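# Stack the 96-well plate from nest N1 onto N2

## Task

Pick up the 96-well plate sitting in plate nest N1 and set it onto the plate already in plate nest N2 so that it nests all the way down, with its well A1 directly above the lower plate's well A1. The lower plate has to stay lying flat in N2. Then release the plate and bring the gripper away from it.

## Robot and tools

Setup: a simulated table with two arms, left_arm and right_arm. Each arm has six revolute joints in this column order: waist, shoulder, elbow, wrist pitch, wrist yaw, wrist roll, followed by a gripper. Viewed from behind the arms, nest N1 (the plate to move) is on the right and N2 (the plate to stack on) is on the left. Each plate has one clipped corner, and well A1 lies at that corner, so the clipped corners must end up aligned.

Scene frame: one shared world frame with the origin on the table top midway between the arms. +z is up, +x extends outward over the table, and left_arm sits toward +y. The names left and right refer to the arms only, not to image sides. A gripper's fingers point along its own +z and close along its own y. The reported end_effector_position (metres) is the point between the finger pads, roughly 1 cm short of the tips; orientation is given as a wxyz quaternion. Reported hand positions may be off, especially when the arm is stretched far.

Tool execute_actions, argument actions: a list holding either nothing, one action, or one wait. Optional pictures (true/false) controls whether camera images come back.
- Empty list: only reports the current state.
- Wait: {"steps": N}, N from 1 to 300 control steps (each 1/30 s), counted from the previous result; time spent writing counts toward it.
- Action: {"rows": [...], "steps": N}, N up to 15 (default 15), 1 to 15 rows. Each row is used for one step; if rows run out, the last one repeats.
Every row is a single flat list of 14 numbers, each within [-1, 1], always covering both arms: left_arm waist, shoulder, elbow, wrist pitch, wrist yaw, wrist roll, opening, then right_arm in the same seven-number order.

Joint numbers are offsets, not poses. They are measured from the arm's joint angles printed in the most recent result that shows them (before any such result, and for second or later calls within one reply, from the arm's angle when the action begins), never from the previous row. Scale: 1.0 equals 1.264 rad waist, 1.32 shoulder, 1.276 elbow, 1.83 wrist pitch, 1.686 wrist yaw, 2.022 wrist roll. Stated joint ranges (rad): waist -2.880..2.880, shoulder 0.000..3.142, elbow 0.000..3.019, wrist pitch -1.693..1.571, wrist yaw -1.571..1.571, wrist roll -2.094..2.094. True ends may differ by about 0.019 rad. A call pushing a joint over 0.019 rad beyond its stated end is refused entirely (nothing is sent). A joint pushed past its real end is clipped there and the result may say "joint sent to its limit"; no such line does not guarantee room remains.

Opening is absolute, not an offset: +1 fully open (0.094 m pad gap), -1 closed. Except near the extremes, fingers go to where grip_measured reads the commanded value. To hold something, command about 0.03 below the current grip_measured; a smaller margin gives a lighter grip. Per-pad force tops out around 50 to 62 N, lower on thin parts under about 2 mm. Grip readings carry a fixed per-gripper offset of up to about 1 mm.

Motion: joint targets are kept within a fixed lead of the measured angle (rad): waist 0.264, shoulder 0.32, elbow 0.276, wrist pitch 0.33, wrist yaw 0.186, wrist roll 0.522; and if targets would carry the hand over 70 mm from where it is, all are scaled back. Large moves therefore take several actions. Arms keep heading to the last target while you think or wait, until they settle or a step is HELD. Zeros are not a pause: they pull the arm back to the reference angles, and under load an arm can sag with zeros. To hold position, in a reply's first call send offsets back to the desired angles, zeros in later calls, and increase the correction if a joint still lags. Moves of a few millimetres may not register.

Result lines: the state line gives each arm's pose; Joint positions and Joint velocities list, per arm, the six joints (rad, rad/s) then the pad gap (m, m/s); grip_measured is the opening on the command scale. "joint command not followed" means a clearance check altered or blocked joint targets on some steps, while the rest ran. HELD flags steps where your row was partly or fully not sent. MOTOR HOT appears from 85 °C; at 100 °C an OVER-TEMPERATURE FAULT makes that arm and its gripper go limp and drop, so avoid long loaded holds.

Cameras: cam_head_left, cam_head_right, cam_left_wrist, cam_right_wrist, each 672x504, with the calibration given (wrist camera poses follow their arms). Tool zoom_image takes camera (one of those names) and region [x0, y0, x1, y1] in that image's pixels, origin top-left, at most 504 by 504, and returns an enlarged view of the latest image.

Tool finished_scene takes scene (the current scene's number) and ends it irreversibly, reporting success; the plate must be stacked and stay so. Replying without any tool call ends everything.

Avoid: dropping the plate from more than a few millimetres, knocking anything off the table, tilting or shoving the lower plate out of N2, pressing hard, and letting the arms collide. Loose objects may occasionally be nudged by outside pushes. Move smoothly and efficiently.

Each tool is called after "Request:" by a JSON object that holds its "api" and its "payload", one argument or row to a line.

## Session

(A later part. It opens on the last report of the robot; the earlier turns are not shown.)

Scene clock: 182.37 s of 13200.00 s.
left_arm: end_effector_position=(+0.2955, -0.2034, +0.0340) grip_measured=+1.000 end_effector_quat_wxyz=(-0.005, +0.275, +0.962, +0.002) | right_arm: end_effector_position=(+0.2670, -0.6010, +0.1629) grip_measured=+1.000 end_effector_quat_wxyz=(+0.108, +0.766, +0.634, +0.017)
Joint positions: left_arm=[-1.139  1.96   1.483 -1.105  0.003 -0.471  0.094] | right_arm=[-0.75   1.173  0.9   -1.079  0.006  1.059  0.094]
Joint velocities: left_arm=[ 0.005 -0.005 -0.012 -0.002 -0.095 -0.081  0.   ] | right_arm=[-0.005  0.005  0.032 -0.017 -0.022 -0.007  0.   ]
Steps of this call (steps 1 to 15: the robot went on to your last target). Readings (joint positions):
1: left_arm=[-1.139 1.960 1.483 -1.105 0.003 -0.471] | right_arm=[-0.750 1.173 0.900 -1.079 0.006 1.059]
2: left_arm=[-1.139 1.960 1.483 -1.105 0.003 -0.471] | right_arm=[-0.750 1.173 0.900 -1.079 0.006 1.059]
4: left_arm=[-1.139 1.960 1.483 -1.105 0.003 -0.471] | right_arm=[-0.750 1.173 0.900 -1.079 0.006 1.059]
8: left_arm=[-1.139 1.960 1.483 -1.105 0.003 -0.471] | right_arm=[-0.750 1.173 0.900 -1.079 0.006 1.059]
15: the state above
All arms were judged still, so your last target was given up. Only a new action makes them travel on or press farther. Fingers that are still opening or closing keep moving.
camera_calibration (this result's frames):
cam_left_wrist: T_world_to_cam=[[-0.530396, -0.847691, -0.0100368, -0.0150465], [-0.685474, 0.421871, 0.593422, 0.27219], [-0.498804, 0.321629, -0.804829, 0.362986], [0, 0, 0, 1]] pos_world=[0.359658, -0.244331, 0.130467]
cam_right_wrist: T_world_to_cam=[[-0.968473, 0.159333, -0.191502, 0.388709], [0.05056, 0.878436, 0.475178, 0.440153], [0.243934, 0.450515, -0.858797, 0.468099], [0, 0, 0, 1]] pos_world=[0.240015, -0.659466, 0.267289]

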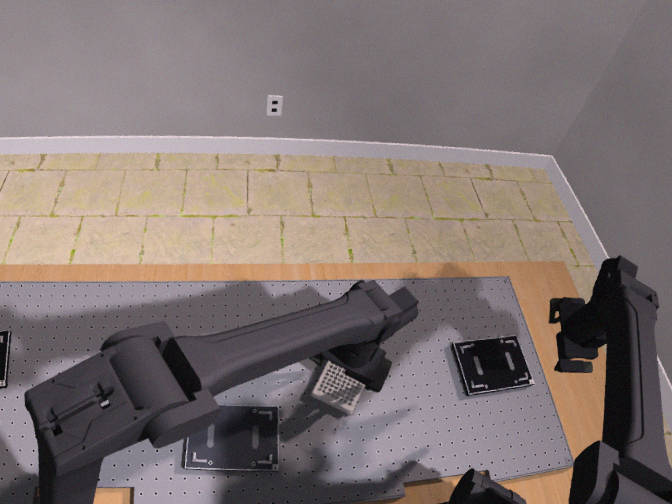

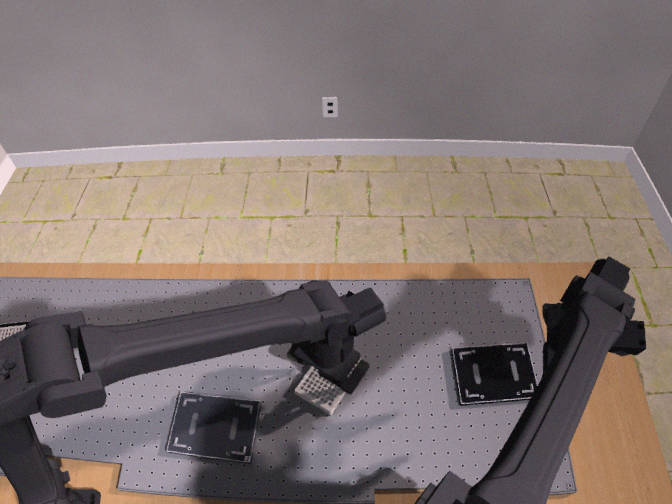

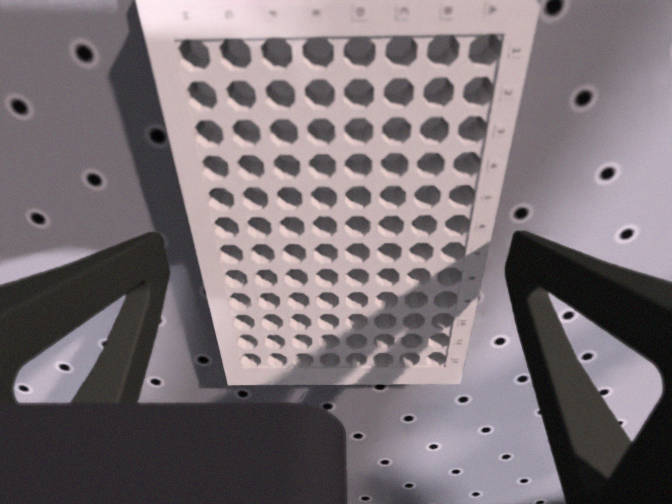

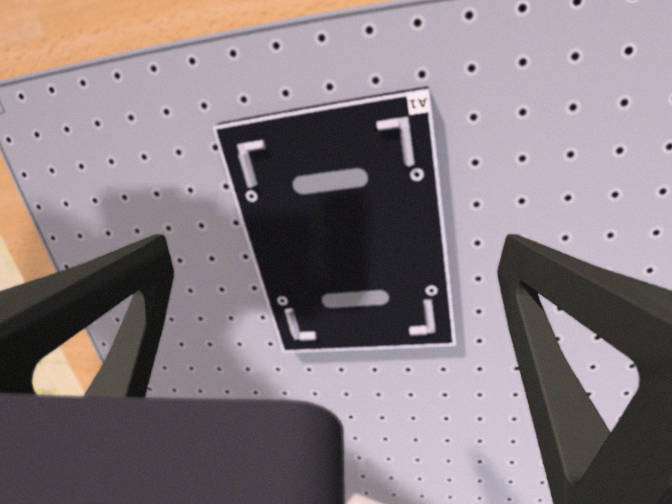

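Request:
{"api": "execute_actions", "payload": {
  "actions": [
    {"rows":[[0,0,0,0.012,0,0,1,0,0,0.02,0,0,0,1],[0,0.01,0,0.018,0,0,1,0,0,0.02,0,0,0,1],[0,0.015,-0.004,0.024,0,0,1,0,0,0.02,0,0,0,1],[0,0.02,-0.008,0.03,0,0,1,0,0,0.02,0,0,0,1],[0,0.023,-0.012,0.03,0,0,1,0,0,0.02,0,0,0,1]]}
  ],
  "pictures": false
}}

Request:
{"api": "execute_actions", "payload": {
  "actions": [
    {"steps":15}
  ]
}}

Scene clock: 188.90 s of 13200.00 s.
left_arm: end_effector_position=(+0.2973, -0.2063, +0.0241) grip_measured=+1.000 end_effector_quat_wxyz=(+0.001, +0.275, +0.962, -0.003) | right_arm: end_effector_position=(+0.2670, -0.6010, +0.1629) grip_measured=+1.000 end_effector_quat_wxyz=(+0.108, +0.766, +0.634, +0.017)
Joint positions: left_arm=[-1.139  1.97   1.471 -1.066  0.003 -0.471  0.094] | right_arm=[-0.75   1.173  0.9   -1.079  0.006  1.059  0.094]
Joint velocities: left_arm=[-0.005  0.005 -0.012 -0.017  0.007 -0.007  0.   ] | right_arm=[-0.015  0.005  0.007  0.012  0.007 -0.037  0.   ]
Steps of this call (steps 1 to 90: nothing new was sent; then 3.03 s passed at rest; steps 91 to 105: all 15 steps of this action). Readings (joint positions):
91: left_arm=[-1.139 1.960 1.483 -1.104 0.003 -0.471] | right_arm=[-0.750 1.173 0.900 -1.079 0.006 1.059]
92: left_arm=[-1.139 1.960 1.483 -1.100 0.003 -0.471] | right_arm=[-0.750 1.173 0.900 -1.079 0.006 1.059]
94: left_arm=[-1.139 1.960 1.482 -1.084 0.003 -0.471] | right_arm=[-0.750 1.173 0.900 -1.079 0.006 1.059]
98: left_arm=[-1.139 1.962 1.476 -1.066 0.003 -0.471] | right_arm=[-0.750 1.173 0.900 -1.079 0.006 1.059]
105: the state above

Scene clock: 189.40 s of 13200.00 s.
left_arm: end_effector_position=(+0.2973, -0.2062, +0.0239) grip_measured=+1.000 end_effector_quat_wxyz=(+0.001, +0.275, +0.962, -0.003) | right_arm: end_effector_position=(+0.2670, -0.6010, +0.1629) grip_measured=+1.000 end_effector_quat_wxyz=(+0.108, +0.766, +0.634, +0.017)
Joint positions: left_arm=[-1.139  1.971  1.471 -1.066  0.003 -0.471  0.094] | right_arm=[-0.75   1.173  0.9   -1.079  0.006  1.059  0.094]
Joint velocities: left_arm=[-0.005 -0.015 -0.002 -0.007 -0.022 -0.022  0.   ] | right_arm=[ 0.015 -0.024 -0.007 -0.007  0.051  0.022  0.   ]
Steps of this call (steps 1 to 15: the robot went on to your last target). Readings (joint positions):
1: left_arm=[-1.139 1.971 1.471 -1.066 0.003 -0.471] | right_arm=[-0.750 1.173 0.900 -1.079 0.006 1.059]
2: left_arm=[-1.139 1.971 1.471 -1.066 0.003 -0.471] | right_arm=[-0.750 1.173 0.900 -1.079 0.006 1.059]
4: left_arm=[-1.139 1.971 1.471 -1.066 0.003 -0.471] | right_arm=[-0.750 1.173 0.900 -1.079 0.006 1.059]
8: left_arm=[-1.139 1.971 1.471 -1.066 0.003 -0.471] | right_arm=[-0.750 1.173 0.900 -1.079 0.006 1.059]
15: the state above
All arms were judged still, so your last target was given up. Only a new action makes them travel on or press farther. Fingers that are still opening or closing keep moving.
camera_calibration (this result's frames):
cam_left_wrist: T_world_to_cam=[[-0.530343, -0.847779, -0.00280252, -0.0168664], [-0.690341, 0.429931, 0.581883, 0.284005], [-0.492103, 0.310532, -0.813268, 0.352508], [0, 0, 0, 1]] pos_world=[0.360585, -0.245867, 0.121378]
cam_right_wrist: T_world_to_cam=[[-0.968473, 0.159333, -0.191502, 0.388709], [0.05056, 0.878436, 0.475178, 0.440153], [0.243934, 0.450515, -0.858797, 0.468099], [0, 0, 0, 1]] pos_world=[0.240015, -0.659466, 0.267289]

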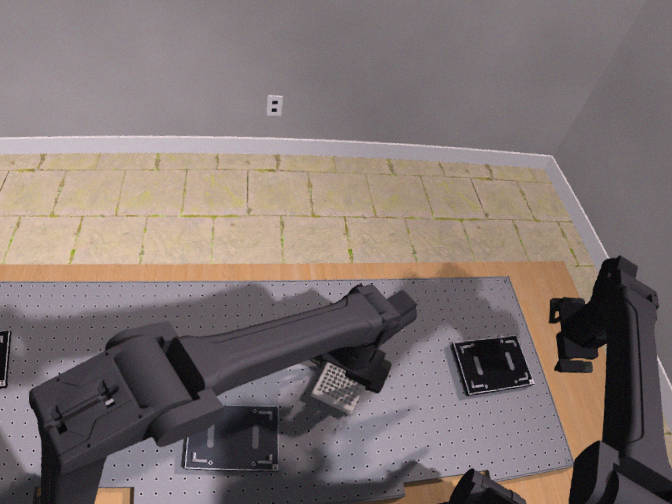

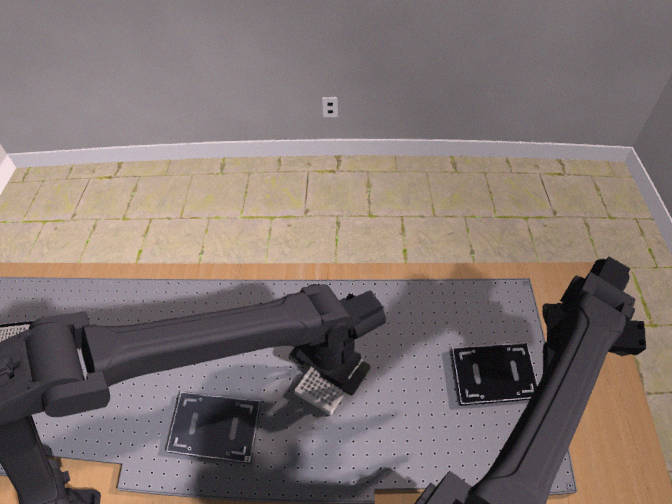

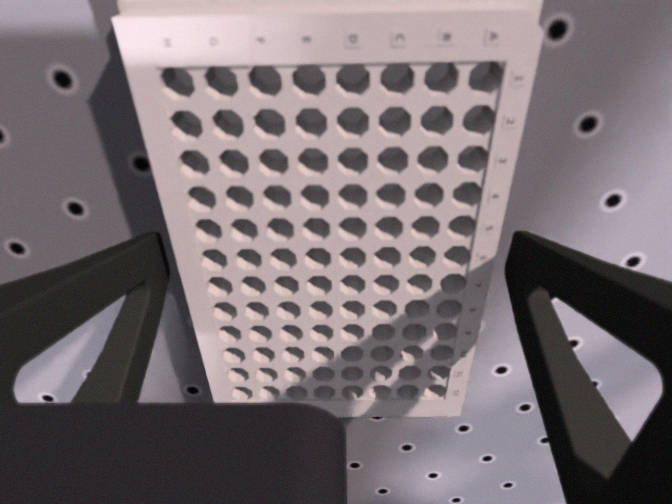

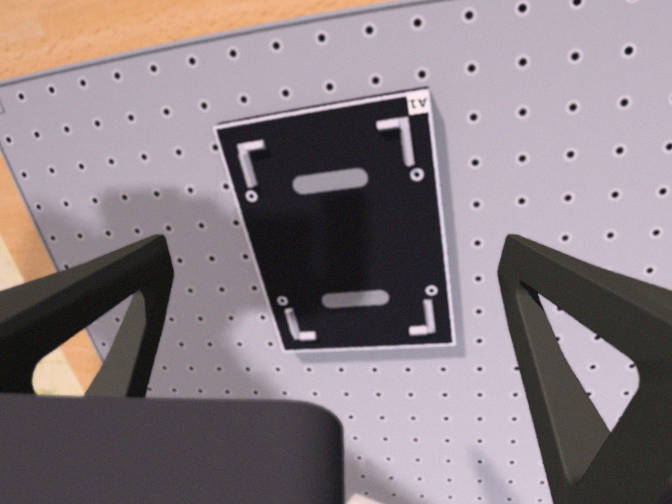

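Down 3.5 mm more with the shoulder, then close.

Request:
{"api": "execute_actions", "payload": {
  "actions": [
    {"rows":[[0,0.017,0.004,0,0,0,1,0,0,0.02,0,0,0,1]]}
  ],
  "pictures": false
}}

Scene clock: 191.77 s of 13200.00 s.
left_arm: end_effector_position=(+0.2973, -0.2062, +0.0239) grip_measured=+1.000 end_effector_quat_wxyz=(+0.001, +0.275, +0.962, -0.003) | right_arm: end_effector_position=(+0.2670, -0.6010, +0.1629) grip_measured=+1.000 end_effector_quat_wxyz=(+0.108, +0.766, +0.634, +0.017)
Joint positions: left_arm=[-1.139  1.971  1.471 -1.066  0.003 -0.471  0.094] | right_arm=[-0.75   1.173  0.9   -1.079  0.006  1.059  0.094]
Joint velocities: left_arm=[-0.005 -0.015  0.007 -0.022  0.007  0.037  0.   ] | right_arm=[ 0.015 -0.015 -0.002  0.007  0.007  0.022  0.   ]
Steps of this call (steps 1 to 56: nothing new was sent; steps 57 to 71: all 15 steps of this action). Readings (joint positions):
57: left_arm=[-1.139 1.971 1.471 -1.066 0.003 -0.471] | right_arm=[-0.750 1.173 0.900 -1.079 0.006 1.059]
58: left_arm=[-1.139 1.971 1.471 -1.066 0.003 -0.471] | right_arm=[-0.750 1.173 0.900 -1.079 0.006 1.059]
60: left_arm=[-1.139 1.971 1.471 -1.066 0.003 -0.471] | right_arm=[-0.750 1.173 0.900 -1.079 0.006 1.059]
64: left_arm=[-1.139 1.971 1.471 -1.066 0.003 -0.471] | right_arm=[-0.750 1.173 0.900 -1.079 0.006 1.059]
71: the state above

Use the elbow instead.

Request:
{"api": "execute_actions", "payload": {
  "actions": [
    {"rows":[[0,0.017,-0.009,0.005,0,0,1,0,0,0.02,0,0,0,1]]}
  ],
  "pictures": false
}}

Scene clock: 194.20 s of 13200.00 s.
left_arm: end_effector_position=(+0.2955, -0.2034, +0.0209) grip_measured=+1.000 end_effector_quat_wxyz=(-0.002, +0.275, +0.962, -0.000) | right_arm: end_effector_position=(+0.2670, -0.6010, +0.1629) grip_measured=+1.000 end_effector_quat_wxyz=(+0.108, +0.766, +0.634, +0.017)
Joint positions: left_arm=[-1.139  1.972  1.463 -1.066  0.003 -0.471  0.094] | right_arm=[-0.75   1.173  0.9   -1.079  0.006  1.059  0.094]
Joint velocities: left_arm=[-0.005 -0.005  0.002  0.017  0.007  0.022  0.   ] | right_arm=[ 0.005  0.005  0.007 -0.007 -0.007 -0.022  0.   ]
Steps of this call (steps 1 to 15: the robot went on to your last target; steps 16 to 58: nothing new was sent; steps 59 to 73: all 15 steps of this action). Readings (joint positions):
59: left_arm=[-1.139 1.971 1.470 -1.066 0.003 -0.471] | right_arm=[-0.750 1.173 0.900 -1.079 0.006 1.059]
60: left_arm=[-1.139 1.971 1.469 -1.066 0.003 -0.471] | right_arm=[-0.750 1.173 0.900 -1.079 0.006 1.059]
62: left_arm=[-1.139 1.971 1.466 -1.066 0.003 -0.471] | right_arm=[-0.750 1.173 0.900 -1.079 0.006 1.059]
66: left_arm=[-1.139 1.972 1.463 -1.066 0.003 -0.471] | right_arm=[-0.750 1.173 0.900 -1.079 0.006 1.059]
73: the state above

Request:
{"api": "execute_actions", "payload": {
  "actions": [
    {"rows":[[0,0,0.008,0,0,0,0.95,0,0,0.02,0,0,0,1],[0,0,0.008,0,0,0,0.9,0,0,0.02,0,0,0,1],[0,0,0.008,0,0,0,0.86,0,0,0.02,0,0,0,1],[0,0,0.008,0,0,0,0.84,0,0,0.02,0,0,0,1],[0,0,0.008,0,0,0,0.82,0,0,0.02,0,0,0,1],[0,0,0.008,0,0,0,0.81,0,0,0.02,0,0,0,1],[0,0,0.008,0,0,0,0.8,0,0,0.02,0,0,0,1],[0,0,0.008,0,0,0,0.79,0,0,0.02,0,0,0,1],[0,0,0.008,0,0,0,0.78,0,0,0.02,0,0,0,1],[0,0,0.008,0,0,0,0.77,0,0,0.02,0,0,0,1],[0,0,0.008,0,0,0,0.76,0,0,0.02,0,0,0,1],[0,0,0.008,0,0,0,0.75,0,0,0.02,0,0,0,1]]}
  ],
  "pictures": false
}}

Request:
{"api": "execute_actions", "payload": {
  "actions": [
    {"steps":15}
  ]
}}

Scene clock: 202.37 s of 13200.00 s.
left_arm: end_effector_position=(+0.2955, -0.2034, +0.0209) grip_measured=+0.761 end_effector_quat_wxyz=(-0.002, +0.275, +0.962, -0.000) | right_arm: end_effector_position=(+0.2670, -0.6010, +0.1629) grip_measured=+1.000 end_effector_quat_wxyz=(+0.108, +0.766, +0.634, +0.017)
Joint positions: left_arm=[-1.139  1.972  1.463 -1.066  0.003 -0.471  0.083] | right_arm=[-0.75   1.173  0.9   -1.079  0.006  1.059  0.094]
Joint velocities: left_arm=[-0.005 -0.024  0.002  0.022 -0.007 -0.051 -0.   ] | right_arm=[-0.015 -0.005 -0.002 -0.007 -0.051 -0.037  0.   ]
Steps of this call (steps 1 to 15: the robot went on to your last target; steps 16 to 90: nothing new was sent; then 4.67 s passed at rest; steps 91 to 105: all 15 steps of this action). Readings (joint positions):
91: left_arm=[-1.139 1.972 1.463 -1.066 0.003 -0.471] | right_arm=[-0.750 1.173 0.900 -1.079 0.006 1.059]
92: left_arm=[-1.139 1.972 1.463 -1.066 0.003 -0.471] | right_arm=[-0.750 1.173 0.900 -1.079 0.006 1.059]
94: left_arm=[-1.139 1.972 1.463 -1.066 0.003 -0.471] | right_arm=[-0.750 1.173 0.900 -1.079 0.006 1.059]
98: left_arm=[-1.139 1.972 1.463 -1.066 0.003 -0.471] | right_arm=[-0.750 1.173 0.900 -1.079 0.006 1.059]
105: the state above

Scene clock: 202.87 s of 13200.00 s.
left_arm: end_effector_position=(+0.2955, -0.2034, +0.0209) grip_measured=+0.761 end_effector_quat_wxyz=(-0.002, +0.275, +0.962, -0.000) | right_arm: end_effector_position=(+0.2670, -0.6010, +0.1629) grip_measured=+1.000 end_effector_quat_wxyz=(+0.108, +0.766, +0.634, +0.017)
Joint positions: left_arm=[-1.139  1.972  1.463 -1.066  0.003 -0.471  0.083] | right_arm=[-0.75   1.173  0.9   -1.079  0.006  1.059  0.094]
Joint velocities: left_arm=[ 0.015 -0.005  0.002 -0.017 -0.037 -0.022  0.   ] | right_arm=[-0.005 -0.005 -0.032 -0.027  0.022 -0.037  0.   ]
Steps of this call (steps 1 to 15: the robot went on to your last target). Readings (joint positions):
1: left_arm=[-1.139 1.972 1.463 -1.066 0.003 -0.471] | right_arm=[-0.750 1.173 0.900 -1.079 0.006 1.059]
2: left_arm=[-1.139 1.972 1.463 -1.066 0.003 -0.471] | right_arm=[-0.750 1.173 0.900 -1.079 0.006 1.059]
4: left_arm=[-1.139 1.972 1.463 -1.066 0.003 -0.471] | right_arm=[-0.750 1.173 0.900 -1.079 0.006 1.059]
8: left_arm=[-1.139 1.972 1.463 -1.066 0.003 -0.471] | right_arm=[-0.750 1.173 0.900 -1.079 0.006 1.059]
15: the state above
All arms were judged still, so your last target was given up. Only a new action makes them travel on or press farther. Fingers that are still opening or closing keep moving.
camera_calibration (this result's frames):
cam_left_wrist: T_world_to_cam=[[-0.530363, -0.847745, -0.00659211, -0.0152625], [-0.687804, 0.425729, 0.587946, 0.28156], [-0.495622, 0.316359, -0.808873, 0.350476], [0, 0, 0, 1]] pos_world=[0.359267, -0.243683, 0.117848]
cam_right_wrist: T_world_to_cam=[[-0.968473, 0.159333, -0.191502, 0.388709], [0.05056, 0.878436, 0.475178, 0.440153], [0.243934, 0.450515, -0.858797, 0.468099], [0, 0, 0, 1]] pos_world=[0.240015, -0.659466, 0.267289]

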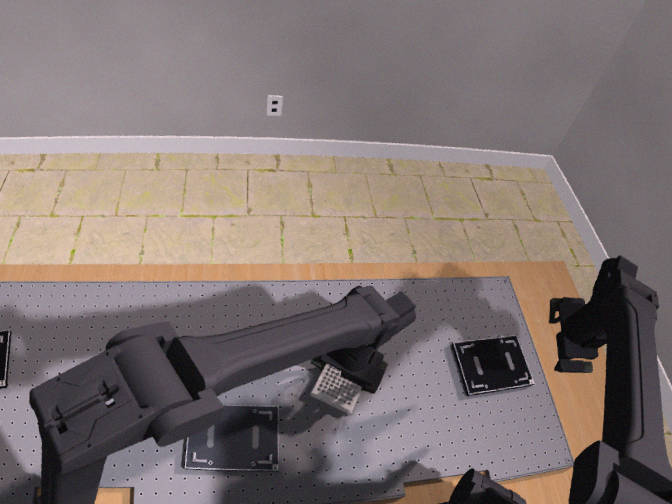

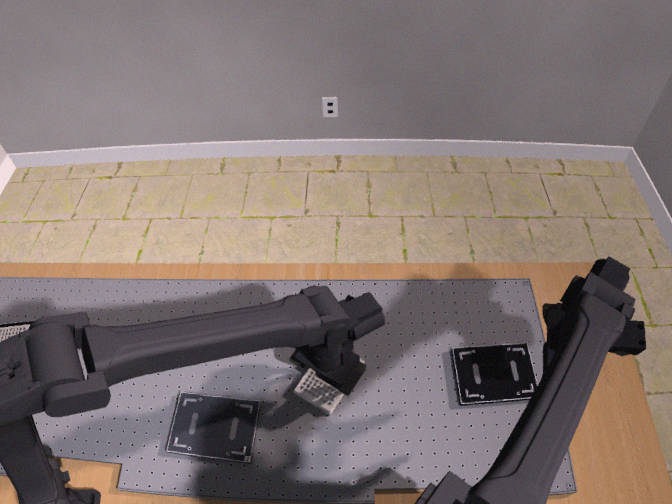

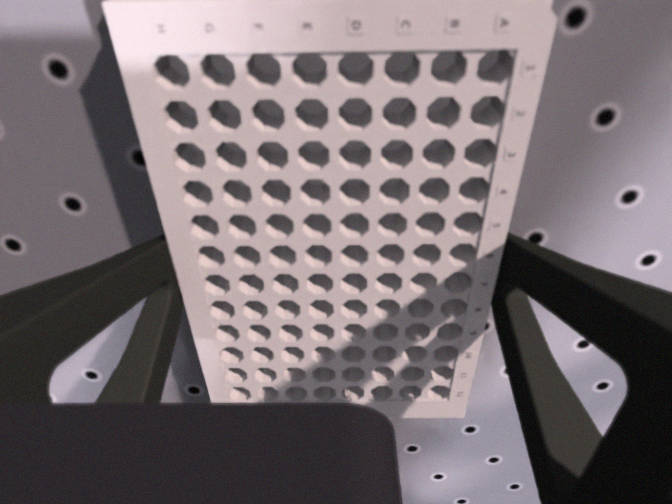

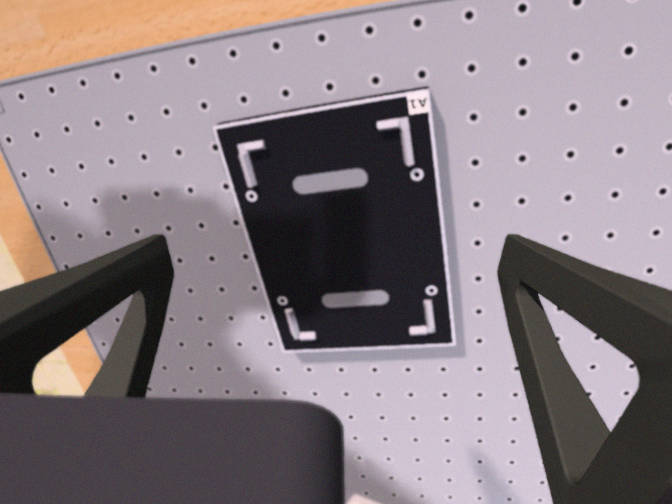

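Request:
{"api": "execute_actions", "payload": {
  "actions": [
    {"rows":[[0,0,0.01,0,0,0,0.73,0,0,0.02,0,0,0,1],[0,0,0.025,0,0,0,0.73,0,0,0.02,0,0,0,1],[0,-0.01,0.03,-0.008,0,0,0.73,0,0,0.02,0,0,0,1],[0,-0.018,0.034,-0.014,0,0,0.73,0,0,0.02,0,0,0,1],[0,-0.026,0.038,-0.02,0,0,0.73,0,0,0.02,0,0,0,1],[0,-0.034,0.042,-0.028,0,0,0.73,0,0,0.02,0,0,0,1],[0,-0.044,0.046,-0.036,0,0,0.73,0,0,0.02,0,0,0,1],[0,-0.054,0.05,-0.046,0,0,0.73,0,0,0.02,0,0,0,1],[0,-0.064,0.05,-0.056,0,0,0.73,0,0,0.02,0,0,0,1],[0,-0.076,0.05,-0.066,0,0,0.73,0,0,0.02,0,0,0,1],[0,-0.088,0.05,-0.076,0,0,0.73,0,0,0.02,0,0,0,1],[0,-0.1,0.05,-0.086,0,0,0.73,0,0,0.02,0,0,0,1]]}
  ],
  "pictures": false
}}

Request:
{"api": "execute_actions", "payload": {
  "actions": [
    {"steps":15}
  ],
  "pictures": false
}}

Scene clock: 218.30 s of 13200.00 s.
left_arm: end_effector_position=(+0.2829, -0.1825, +0.0777) grip_measured=+0.746 end_effector_quat_wxyz=(-0.015, +0.275, +0.961, +0.011) | right_arm: end_effector_position=(+0.2670, -0.6010, +0.1629) grip_measured=+1.000 end_effector_quat_wxyz=(+0.108, +0.766, +0.634, +0.017)
Joint positions: left_arm=[-1.139  1.869  1.467 -1.206  0.003 -0.471  0.082] | right_arm=[-0.75   1.173  0.9   -1.079  0.006  1.059  0.094]
Joint velocities: left_arm=[-0.015 -0.425  0.105 -0.129  0.007  0.007 -0.   ] | right_arm=[-0.024 -0.005 -0.012 -0.012 -0.051 -0.007  0.   ]
Steps of this call (steps 1 to 90: nothing new was sent; then 11.93 s passed at rest; steps 91 to 105: all 15 steps of this action). Readings (joint positions):
91: left_arm=[-1.139 1.972 1.463 -1.066 0.003 -0.471] | right_arm=[-0.750 1.173 0.900 -1.079 0.006 1.059]
92: left_arm=[-1.139 1.972 1.463 -1.066 0.003 -0.471] | right_arm=[-0.750 1.173 0.900 -1.079 0.006 1.059]
94: left_arm=[-1.139 1.972 1.463 -1.068 0.003 -0.471] | right_arm=[-0.750 1.173 0.900 -1.079 0.006 1.059]
98: left_arm=[-1.139 1.961 1.463 -1.108 0.003 -0.471] | right_arm=[-0.750 1.173 0.900 -1.079 0.006 1.059]
105: the state above

Scene clock: 218.80 s of 13200.00 s.
left_arm: end_effector_position=(+0.2879, -0.1907, +0.1048) grip_measured=+0.746 end_effector_quat_wxyz=(+0.006, +0.275, +0.961, -0.008) | right_arm: end_effector_position=(+0.2670, -0.6010, +0.1629) grip_measured=+1.000 end_effector_quat_wxyz=(+0.108, +0.766, +0.634, +0.017)
Joint positions: left_arm=[-1.139  1.833  1.492 -1.211  0.003 -0.471  0.082] | right_arm=[-0.75   1.173  0.9   -1.079  0.006  1.059  0.094]
Joint velocities: left_arm=[-0.005 -0.005  0.022  0.007  0.051 -0.037 -0.   ] | right_arm=[-0.005 -0.005 -0.017  0.002 -0.007  0.095  0.   ]
Steps of this call (steps 1 to 15: the robot went on to your last target). Readings (joint positions):
1: left_arm=[-1.139 1.856 1.472 -1.209 0.003 -0.471] | right_arm=[-0.750 1.173 0.900 -1.079 0.006 1.059]
2: left_arm=[-1.139 1.847 1.478 -1.210 0.003 -0.471] | right_arm=[-0.750 1.173 0.900 -1.079 0.006 1.059]
4: left_arm=[-1.139 1.835 1.488 -1.210 0.003 -0.471] | right_arm=[-0.750 1.173 0.900 -1.079 0.006 1.059]
8: left_arm=[-1.139 1.833 1.492 -1.211 0.003 -0.471] | right_arm=[-0.750 1.173 0.900 -1.079 0.006 1.059]
15: the state above

Request:
{"api": "execute_actions", "payload": {
  "actions": [
    {"rows":[[0.02,-0.02,0,0,0,0.03,0.725,0,0,0.02,0,0,0,1],[0.05,-0.04,-0.01,0,0,0.07,0.725,0,0,0.02,0,0,0,1],[0.09,-0.06,-0.03,0.005,0,0.11,0.725,0,0,0.02,0,0,0,1],[0.13,-0.08,-0.05,0.01,0,0.15,0.725,0,0,0.02,0,0,0,1],[0.18,-0.1,-0.075,0.015,0,0.2,0.725,0,0,0.02,0,0,0,1],[0.23,-0.12,-0.1,0.02,0,0.25,0.725,0,0,0.02,0,0,0,1],[0.28,-0.14,-0.125,0.025,0,0.3,0.725,0,0,0.02,0,0,0,1],[0.33,-0.16,-0.15,0.03,0,0.35,0.725,0,0,0.02,0,0,0,1],[0.38,-0.175,-0.175,0.035,0,0.4,0.725,0,0,0.02,0,0,0,1],[0.43,-0.19,-0.2,0.04,0,0.45,0.725,0,0,0.02,0,0,0,1],[0.48,-0.2,-0.225,0.045,0,0.5,0.725,0,0,0.02,0,0,0,1],[0.53,-0.21,-0.25,0.05,0,0.55,0.725,0,0,0.02,0,0,0,1],[0.58,-0.22,-0.275,0.055,0,0.6,0.725,0,0,0.02,0,0,0,1],[0.63,-0.22,-0.3,0.06,0,0.65,0.725,0,0,0.02,0,0,0,1],[0.68,-0.22,-0.325,0.068,0,0.7,0.725,0,0,0.02,0,0,0,1]]}
  ],
  "pictures": false
}}

Request:
{"api": "execute_actions", "payload": {
  "actions": [
    {"steps":30}
  ],
  "pictures": false
}}

Scene clock: 232.80 s of 13200.00 s.
left_arm: end_effector_position=(+0.4010, +0.0350, +0.1092) grip_measured=+0.742 end_effector_quat_wxyz=(+0.010, +0.330, +0.944, -0.005) | right_arm: end_effector_position=(+0.2670, -0.6010, +0.1629) grip_measured=+1.000 end_effector_quat_wxyz=(+0.108, +0.766, +0.634, +0.017)
Joint positions: left_arm=[-0.663  1.624  1.22  -1.144  0.006  0.12   0.082] | right_arm=[-0.75   1.173  0.9   -1.079  0.006  1.059  0.094]
Joint velocities: left_arm=[ 1.538 -0.503 -0.803  0.281 -0.007  1.429  0.002] | right_arm=[-0.005  0.005  0.012 -0.007  0.022  0.007  0.   ]
Steps of this call (steps 1 to 15: the robot went on to your last target; steps 16 to 90: nothing new was sent; then 10.50 s passed at rest; steps 91 to 105: all 15 steps of this action). Readings (joint positions):
91: left_arm=[-1.138 1.833 1.492 -1.211 0.003 -0.463] | right_arm=[-0.750 1.173 0.900 -1.079 0.006 1.059]
92: left_arm=[-1.134 1.831 1.490 -1.211 0.004 -0.442] | right_arm=[-0.750 1.173 0.900 -1.079 0.006 1.059]
94: left_arm=[-1.110 1.814 1.468 -1.207 0.006 -0.373] | right_arm=[-0.750 1.173 0.900 -1.079 0.006 1.059]
98: left_arm=[-0.992 1.755 1.400 -1.199 0.006 -0.221] | right_arm=[-0.750 1.173 0.900 -1.079 0.006 1.059]
105: the state above

Scene clock: 233.80 s of 13200.00 s.
left_arm: end_effector_position=(+0.4177, +0.2066, +0.0855) grip_measured=+0.742 end_effector_quat_wxyz=(-0.007, +0.524, +0.852, -0.004) | right_arm: end_effector_position=(+0.2670, -0.6010, +0.1629) grip_measured=+1.000 end_effector_quat_wxyz=(+0.108, +0.766, +0.634, +0.017)
Joint positions: left_arm=[-0.287  1.561  1.075 -1.101  0.003  0.927  0.082] | right_arm=[-0.75   1.173  0.9   -1.079  0.006  1.059  0.094]
Joint velocities: left_arm=[-0.005 -0.015  0.002 -0.017  0.007 -0.081  0.   ] | right_arm=[-0.005 -0.005 -0.012 -0.007 -0.007  0.037  0.   ]
Steps of this call (steps 1 to 30: the robot went on to your last target). Readings (joint positions):
1: left_arm=[-0.609 1.608 1.192 -1.136 0.006 0.173] | right_arm=[-0.750 1.173 0.900 -1.079 0.006 1.059]
2: left_arm=[-0.553 1.597 1.168 -1.131 0.006 0.228] | right_arm=[-0.750 1.173 0.900 -1.079 0.006 1.059]
4: left_arm=[-0.437 1.583 1.130 -1.121 0.006 0.353] | right_arm=[-0.750 1.173 0.900 -1.079 0.006 1.059]
8: left_arm=[-0.238 1.571 1.082 -1.103 -0.001 0.681] | right_arm=[-0.750 1.173 0.900 -1.079 0.006 1.059]
30: the state above

Request:
{"api": "execute_actions", "payload": {
  "actions": [
    {"rows":[[0.02,0,0.01,0,0,0.04,0.725,0,0,0.02,0,0,0,1],[0.05,0,0.01,0,0,0.08,0.725,0,0,0.02,0,0,0,1],[0.09,0,0.01,0,0,0.13,0.725,0,0,0.02,0,0,0,1],[0.14,0,0.01,0,0,0.18,0.725,0,0,0.02,0,0,0,1],[0.19,0,0.01,0,0,0.23,0.725,0,0,0.02,0,0,0,1],[0.24,0,0.01,0,0,0.28,0.725,0,0,0.02,0,0,0,1],[0.29,0,0.01,0,0,0.33,0.725,0,0,0.02,0,0,0,1],[0.34,0,0.01,0,0,0.38,0.725,0,0,0.02,0,0,0,1],[0.39,0,0.01,0,0,0.43,0.725,0,0,0.02,0,0,0,1],[0.44,0,0.01,0,0,0.48,0.725,0,0,0.02,0,0,0,1],[0.49,0,0.01,0,0,0.53,0.725,0,0,0.02,0,0,0,1],[0.54,0,0.01,0,0,0.563,0.725,0,0,0.02,0,0,0,1],[0.59,0,0.01,0,0,0.563,0.725,0,0,0.02,0,0,0,1],[0.63,0,0.01,0,0,0.563,0.725,0,0,0.02,0,0,0,1],[0.66,0,0.01,0,0,0.563,0.725,0,0,0.02,0,0,0,1]]}
  ],
  "pictures": false
}}

Request:
{"api": "execute_actions", "payload": {
  "actions": [
    {"steps":40}
  ]
}}

Scene clock: 243.03 s of 13200.00 s.
left_arm: end_effector_position=(+0.3808, +0.4667, +0.0855) grip_measured=+0.742 end_effector_quat_wxyz=(-0.001, +0.571, +0.821, -0.009) | right_arm: end_effector_position=(+0.2670, -0.6010, +0.1629) grip_measured=+1.000 end_effector_quat_wxyz=(+0.108, +0.766, +0.634, +0.017)
Joint positions: left_arm=[ 0.351  1.561  1.075 -1.101  0.006  1.679  0.082] | right_arm=[-0.75   1.173  0.9   -1.079  0.006  1.059  0.094]
Joint velocities: left_arm=[ 1.792 -0.015  0.002 -0.002 -0.007  1.429 -0.001] | right_arm=[ 0.005  0.005  0.017  0.002  0.022 -0.051  0.   ]
Steps of this call (steps 1 to 15: the robot went on to your last target; steps 16 to 90: nothing new was sent; then 5.73 s passed at rest; steps 91 to 105: all 15 steps of this action). Readings (joint positions):
91: left_arm=[-0.286 1.561 1.075 -1.101 0.003 0.940] | right_arm=[-0.750 1.173 0.900 -1.079 0.006 1.059]
92: left_arm=[-0.281 1.561 1.075 -1.101 0.003 0.965] | right_arm=[-0.750 1.173 0.900 -1.079 0.006 1.059]
94: left_arm=[-0.246 1.561 1.075 -1.101 0.007 1.056] | right_arm=[-0.750 1.173 0.900 -1.079 0.006 1.059]
98: left_arm=[-0.067 1.561 1.075 -1.101 0.007 1.268] | right_arm=[-0.750 1.173 0.900 -1.079 0.006 1.059]
105: the state above

Scene clock: 244.37 s of 13200.00 s.
left_arm: end_effector_position=(+0.3387, +0.5348, +0.0855) grip_measured=+0.742 end_effector_quat_wxyz=(-0.001, +0.644, +0.765, -0.008) | right_arm: end_effector_position=(+0.2670, -0.6010, +0.1629) grip_measured=+1.000 end_effector_quat_wxyz=(+0.108, +0.766, +0.634, +0.017)
Joint positions: left_arm=[ 0.54   1.561  1.075 -1.101  0.002  2.05   0.082] | right_arm=[-0.75   1.173  0.9   -1.079  0.006  1.059  0.094]
Joint velocities: left_arm=[-0.015  0.015  0.012  0.017  0.037 -0.051 -0.   ] | right_arm=[ 0.005  0.005 -0.007  0.002  0.007 -0.007  0.   ]
Steps of this call (steps 1 to 40: the robot went on to your last target). Readings (joint positions):
1: left_arm=[0.413 1.561 1.075 -1.101 0.006 1.737] | right_arm=[-0.750 1.173 0.900 -1.079 0.006 1.059]
2: left_arm=[0.472 1.561 1.075 -1.101 0.005 1.798] | right_arm=[-0.750 1.173 0.900 -1.079 0.006 1.059]
4: left_arm=[0.568 1.561 1.075 -1.101 -0.001 1.889] | right_arm=[-0.750 1.173 0.900 -1.079 0.006 1.059]
8: left_arm=[0.606 1.561 1.075 -1.101 -0.003 1.985] | right_arm=[-0.750 1.173 0.900 -1.079 0.006 1.059]
40: the state above
camera_calibration (this result's frames):
cam_left_wrist: T_world_to_cam=[[-0.985588, -0.169071, 0.00562989, 0.423987], [-0.134904, 0.805622, 0.576865, -0.430513], [-0.102067, 0.567792, -0.81682, -0.076491], [0, 0, 0, 1]] pos_world=[0.351991, 0.461946, 0.183481]
cam_right_wrist: T_world_to_cam=[[-0.968473, 0.159333, -0.191502, 0.388709], [0.05056, 0.878436, 0.475178, 0.440153], [0.243934, 0.450515, -0.858797, 0.468099], [0, 0, 0, 1]] pos_world=[0.240015, -0.659466, 0.267289]

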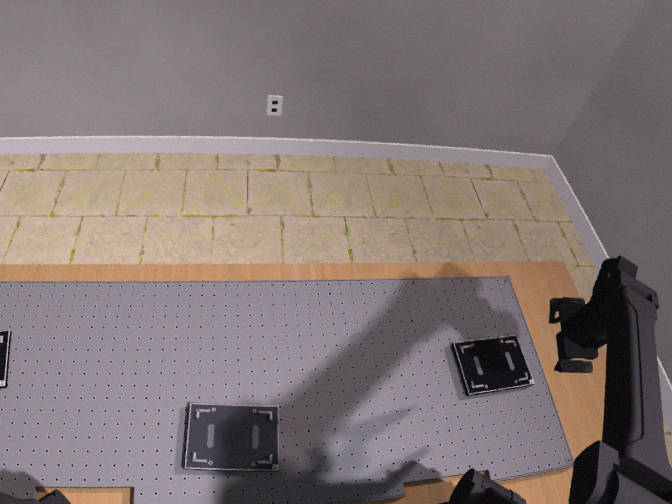

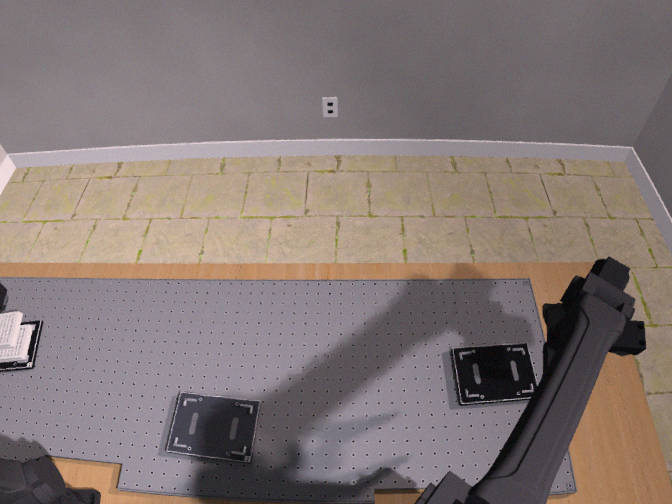

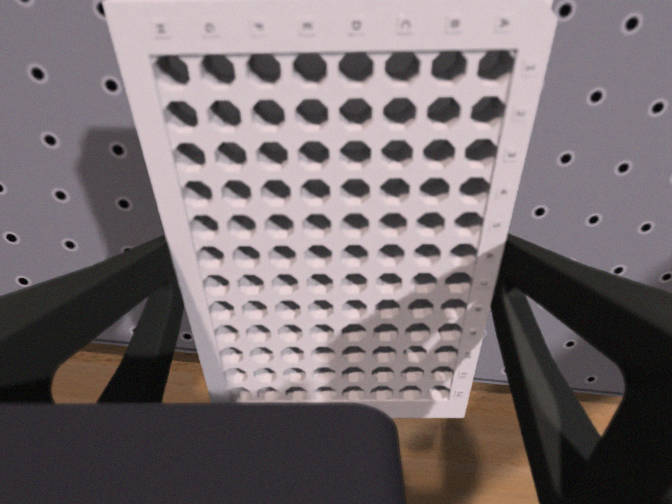

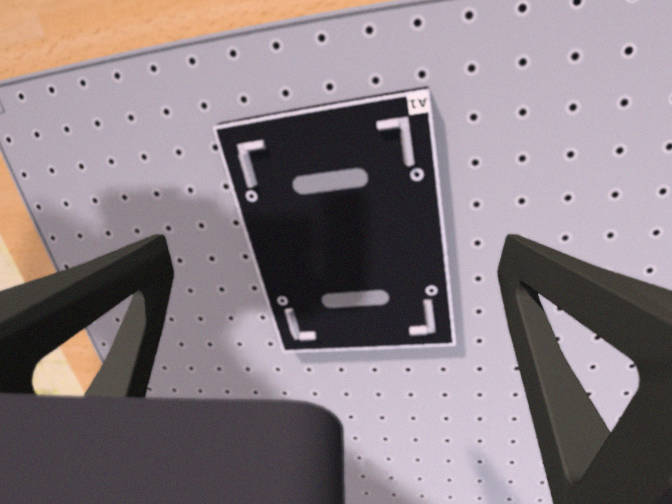

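Request:
{"api": "execute_actions", "payload": {
  "actions": [
    {"rows":[[0.016,0.01,0,0.01,0,0.013,0.725,0,0,0.02,0,0,0,1],[0.016,0.014,-0.005,0.018,0,0.013,0.725,0,0,0.02,0,0,0,1],[0.016,0.018,-0.01,0.026,0,0.013,0.725,0,0,0.02,0,0,0,1],[0.016,0.022,-0.016,0.034,0,0.013,0.725,0,0,0.02,0,0,0,1],[0.016,0.026,-0.022,0.042,0,0.013,0.725,0,0,0.02,0,0,0,1],[0.016,0.03,-0.028,0.05,0,0.013,0.725,0,0,0.02,0,0,0,1],[0.016,0.034,-0.034,0.056,0,0.013,0.725,0,0,0.02,0,0,0,1],[0.016,0.038,-0.04,0.062,0,0.013,0.725,0,0,0.02,0,0,0,1]]}
  ],
  "pictures": false
}}

Request:
{"api": "execute_actions", "payload": {
  "actions": [
    {"steps":20}
  ]
}}

Scene clock: 255.57 s of 13200.00 s.
left_arm: end_effector_position=(+0.3326, +0.5383, +0.0496) grip_measured=+0.742 end_effector_quat_wxyz=(-0.001, +0.642, +0.767, -0.009) | right_arm: end_effector_position=(+0.2670, -0.6010, +0.1629) grip_measured=+1.000 end_effector_quat_wxyz=(+0.108, +0.766, +0.634, +0.017)
Joint positions: left_arm=[ 0.555  1.607  1.021 -1.004  0.002  2.061  0.082] | right_arm=[-0.75   1.173  0.9   -1.079  0.006  1.059  0.094]
Joint velocities: left_arm=[-0.005 -0.005 -0.007  0.002 -0.022  0.022 -0.   ] | right_arm=[-0.005 -0.015 -0.012  0.002  0.007 -0.081  0.   ]
Steps of this call (steps 1 to 15: the robot went on to your last target; steps 16 to 90: nothing new was sent; then 7.70 s passed at rest; steps 91 to 105: all 15 steps of this action). Readings (joint positions):
91: left_arm=[0.541 1.561 1.075 -1.100 0.002 2.052] | right_arm=[-0.750 1.173 0.900 -1.079 0.006 1.059]
92: left_arm=[0.542 1.561 1.075 -1.096 0.002 2.054] | right_arm=[-0.750 1.173 0.900 -1.079 0.006 1.059]
94: left_arm=[0.548 1.563 1.070 -1.076 0.002 2.057] | right_arm=[-0.750 1.173 0.900 -1.079 0.006 1.059]
98: left_arm=[0.555 1.577 1.046 -1.022 0.002 2.059] | right_arm=[-0.750 1.173 0.900 -1.079 0.006 1.059]
105: the state above

Scene clock: 256.23 s of 13200.00 s.
left_arm: end_effector_position=(+0.3331, +0.5386, +0.0496) grip_measured=+0.742 end_effector_quat_wxyz=(-0.001, +0.642, +0.767, -0.008) | right_arm: end_effector_position=(+0.2670, -0.6010, +0.1629) grip_measured=+1.000 end_effector_quat_wxyz=(+0.108, +0.766, +0.634, +0.017)
Joint positions: left_arm=[ 0.555  1.607  1.021 -1.001  0.002  2.061  0.082] | right_arm=[-0.75   1.173  0.9   -1.079  0.006  1.059  0.094]
Joint velocities: left_arm=[-0.005 -0.015  0.002 -0.017  0.007  0.066 -0.   ] | right_arm=[-0.015 -0.015  0.007  0.002  0.037  0.022  0.   ]
Steps of this call (steps 1 to 15: the robot went on to your last target; steps 16 to 20: nothing new was sent). Readings (joint positions):
1: left_arm=[0.555 1.607 1.021 -1.003 0.002 2.061] | right_arm=[-0.750 1.173 0.900 -1.079 0.006 1.059]
2: left_arm=[0.555 1.607 1.021 -1.002 0.002 2.061] | right_arm=[-0.750 1.173 0.900 -1.079 0.006 1.059]
4: left_arm=[0.555 1.607 1.021 -1.001 0.002 2.061] | right_arm=[-0.750 1.173 0.900 -1.079 0.006 1.059]
8: left_arm=[0.555 1.607 1.021 -1.001 0.002 2.061] | right_arm=[-0.750 1.173 0.900 -1.079 0.006 1.059]
20: the state above
All arms were judged still, so your last target was given up. Only a new action makes them travel on or press farther. Fingers that are still opening or closing keep moving.
camera_calibration (this result's frames):
cam_left_wrist: T_world_to_cam=[[-0.984872, -0.173207, 0.00519339, 0.421356], [-0.13853, 0.804989, 0.57689, -0.412058], [-0.104102, 0.567443, -0.816805, -0.107645], [0, 0, 0, 1]] pos_world=[0.346693, 0.465766, 0.147599]
cam_right_wrist: T_world_to_cam=[[-0.968473, 0.159333, -0.191502, 0.388709], [0.05056, 0.878436, 0.475178, 0.440153], [0.243934, 0.450515, -0.858797, 0.468099], [0, 0, 0, 1]] pos_world=[0.240015, -0.659466, 0.267289]

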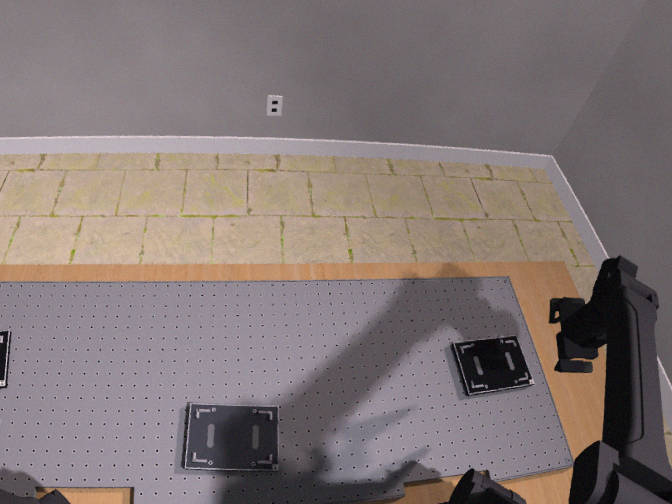

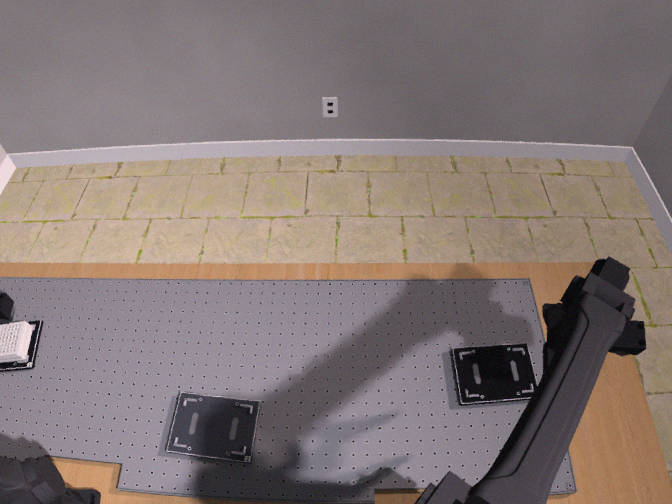

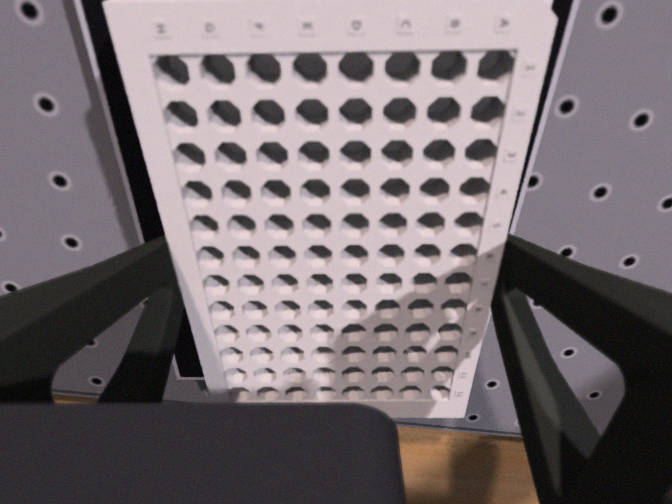

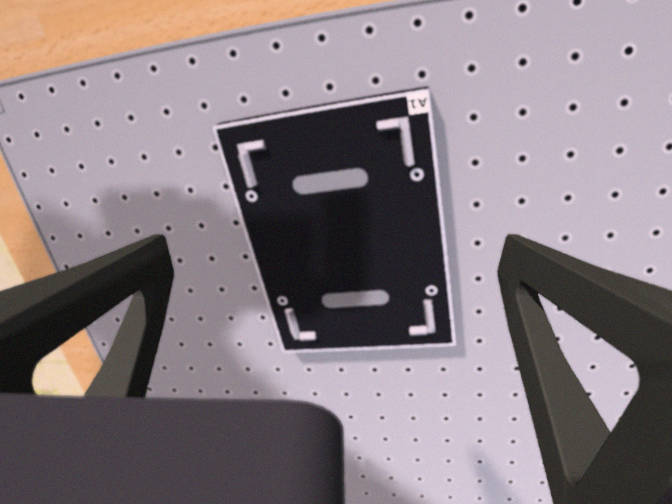

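Request:
{"api": "execute_actions", "payload": {
  "actions": [
    {"rows":[[0,0,0.008,0.012,0,0,0.725,0,0,0.02,0,0,0,1]]}
  ],
  "pictures": false
}}

Request:
{"api": "execute_actions", "payload": {
  "actions": [
    {"steps":15}
  ]
}}

Request:
{"api": "zoom_image", "payload": {
  "camera": "cam_head_right",
  "region": [0,290,100,390]
}}

Scene clock: 264.07 s of 13200.00 s.
left_arm: end_effector_position=(+0.3346, +0.5398, +0.0496) grip_measured=+0.742 end_effector_quat_wxyz=(-0.000, +0.642, +0.767, -0.004) | right_arm: end_effector_position=(+0.2670, -0.6010, +0.1629) grip_measured=+1.000 end_effector_quat_wxyz=(+0.108, +0.766, +0.634, +0.017)
Joint positions: left_arm=[ 0.555  1.607  1.021 -0.994  0.002  2.061  0.082] | right_arm=[-0.75   1.173  0.9   -1.079  0.006  1.059  0.094]
Joint velocities: left_arm=[-0.005 -0.024 -0.002  0.017  0.007 -0.037 -0.   ] | right_arm=[-0.005  0.005  0.002 -0.002 -0.022  0.037  0.   ]
Steps of this call (steps 1 to 90: nothing new was sent; then 4.33 s passed at rest; steps 91 to 105: all 15 steps of this action). Readings (joint positions):
91: left_arm=[0.555 1.607 1.021 -1.000 0.002 2.061] | right_arm=[-0.750 1.173 0.900 -1.079 0.006 1.059]
92: left_arm=[0.555 1.607 1.021 -0.998 0.002 2.061] | right_arm=[-0.750 1.173 0.900 -1.079 0.006 1.059]
94: left_arm=[0.555 1.607 1.021 -0.995 0.002 2.061] | right_arm=[-0.750 1.173 0.900 -1.079 0.006 1.059]
98: left_arm=[0.555 1.607 1.021 -0.994 0.002 2.061] | right_arm=[-0.750 1.173 0.900 -1.079 0.006 1.059]
105: the state above

Scene clock: 264.57 s of 13200.00 s.
left_arm: end_effector_position=(+0.3346, +0.5398, +0.0496) grip_measured=+0.742 end_effector_quat_wxyz=(-0.000, +0.642, +0.767, -0.004) | right_arm: end_effector_position=(+0.2670, -0.6010, +0.1629) grip_measured=+1.000 end_effector_quat_wxyz=(+0.108, +0.766, +0.634, +0.017)
Joint positions: left_arm=[ 0.555  1.607  1.021 -0.994  0.002  2.061  0.082] | right_arm=[-0.75   1.173  0.9   -1.079  0.006  1.059  0.094]
Joint velocities: left_arm=[-0.015 -0.015  0.007 -0.012 -0.022 -0.037 -0.001] | right_arm=[-0.015 -0.005 -0.027  0.012 -0.007  0.007  0.   ]
Steps of this call (steps 1 to 15: the robot went on to your last target). Readings (joint positions):
1: left_arm=[0.555 1.607 1.021 -0.994 0.002 2.061] | right_arm=[-0.750 1.173 0.900 -1.079 0.006 1.059]
2: left_arm=[0.555 1.607 1.021 -0.994 0.002 2.061] | right_arm=[-0.750 1.173 0.900 -1.079 0.006 1.059]
4: left_arm=[0.555 1.607 1.021 -0.994 0.002 2.061] | right_arm=[-0.750 1.173 0.900 -1.079 0.006 1.059]
8: left_arm=[0.555 1.607 1.021 -0.994 0.002 2.061] | right_arm=[-0.750 1.173 0.900 -1.079 0.006 1.059]
15: the state above
All arms were judged still, so your last target was given up. Only a new action makes them travel on or press farther. Fingers that are still opening or closing keep moving.
camera_calibration (this result's frames):
cam_left_wrist: T_world_to_cam=[[-0.984883, -0.173216, -0.00152793, 0.423351], [-0.141997, 0.802259, 0.579842, -0.410287], [-0.0992122, 0.571293, -0.814728, -0.111987], [0, 0, 0, 1]] pos_world=[0.347581, 0.466465, 0.147309]
cam_right_wrist: T_world_to_cam=[[-0.968473, 0.159333, -0.191502, 0.388709], [0.05056, 0.878436, 0.475178, 0.440153], [0.243934, 0.450515, -0.858797, 0.468099], [0, 0, 0, 1]] pos_world=[0.240015, -0.659466, 0.267289]

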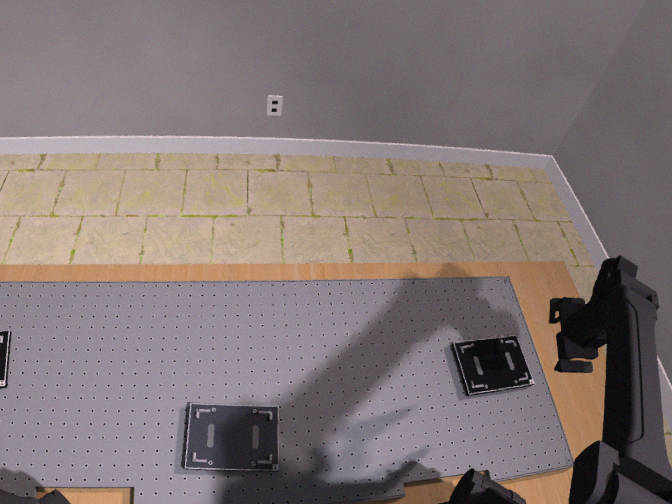

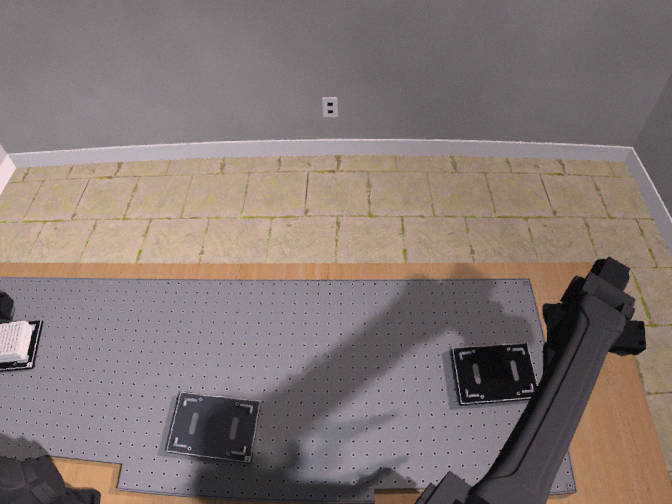

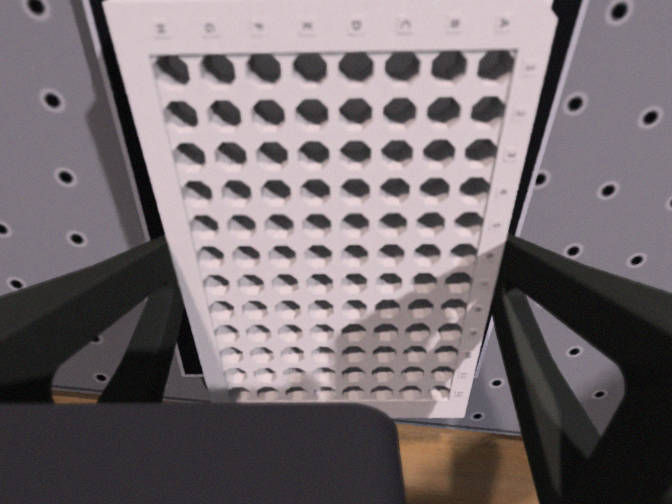

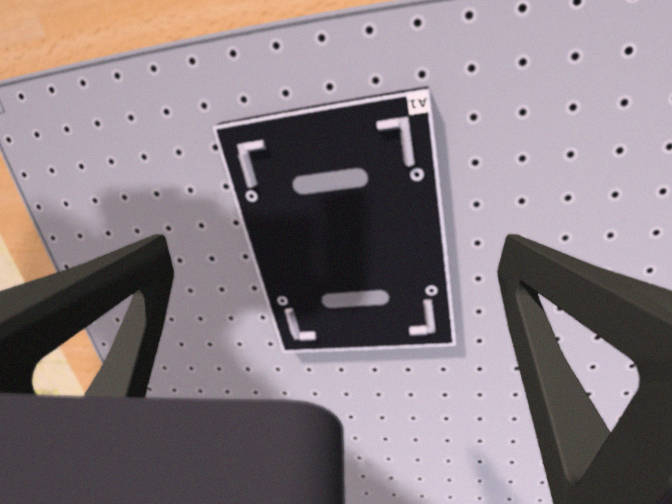

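Region (0, 290, 100, 390) of cam_head_right's 672x504 image, scaled by 5.040, with more detail than that image has.

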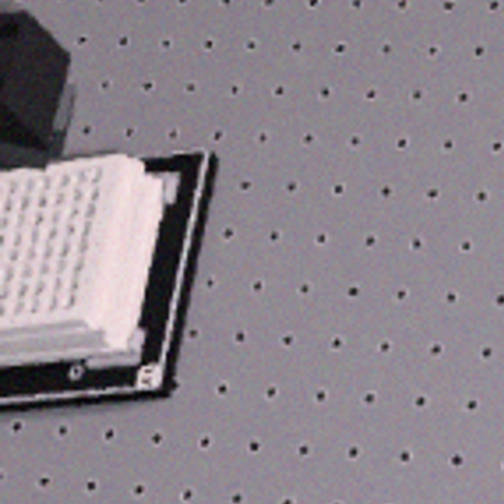

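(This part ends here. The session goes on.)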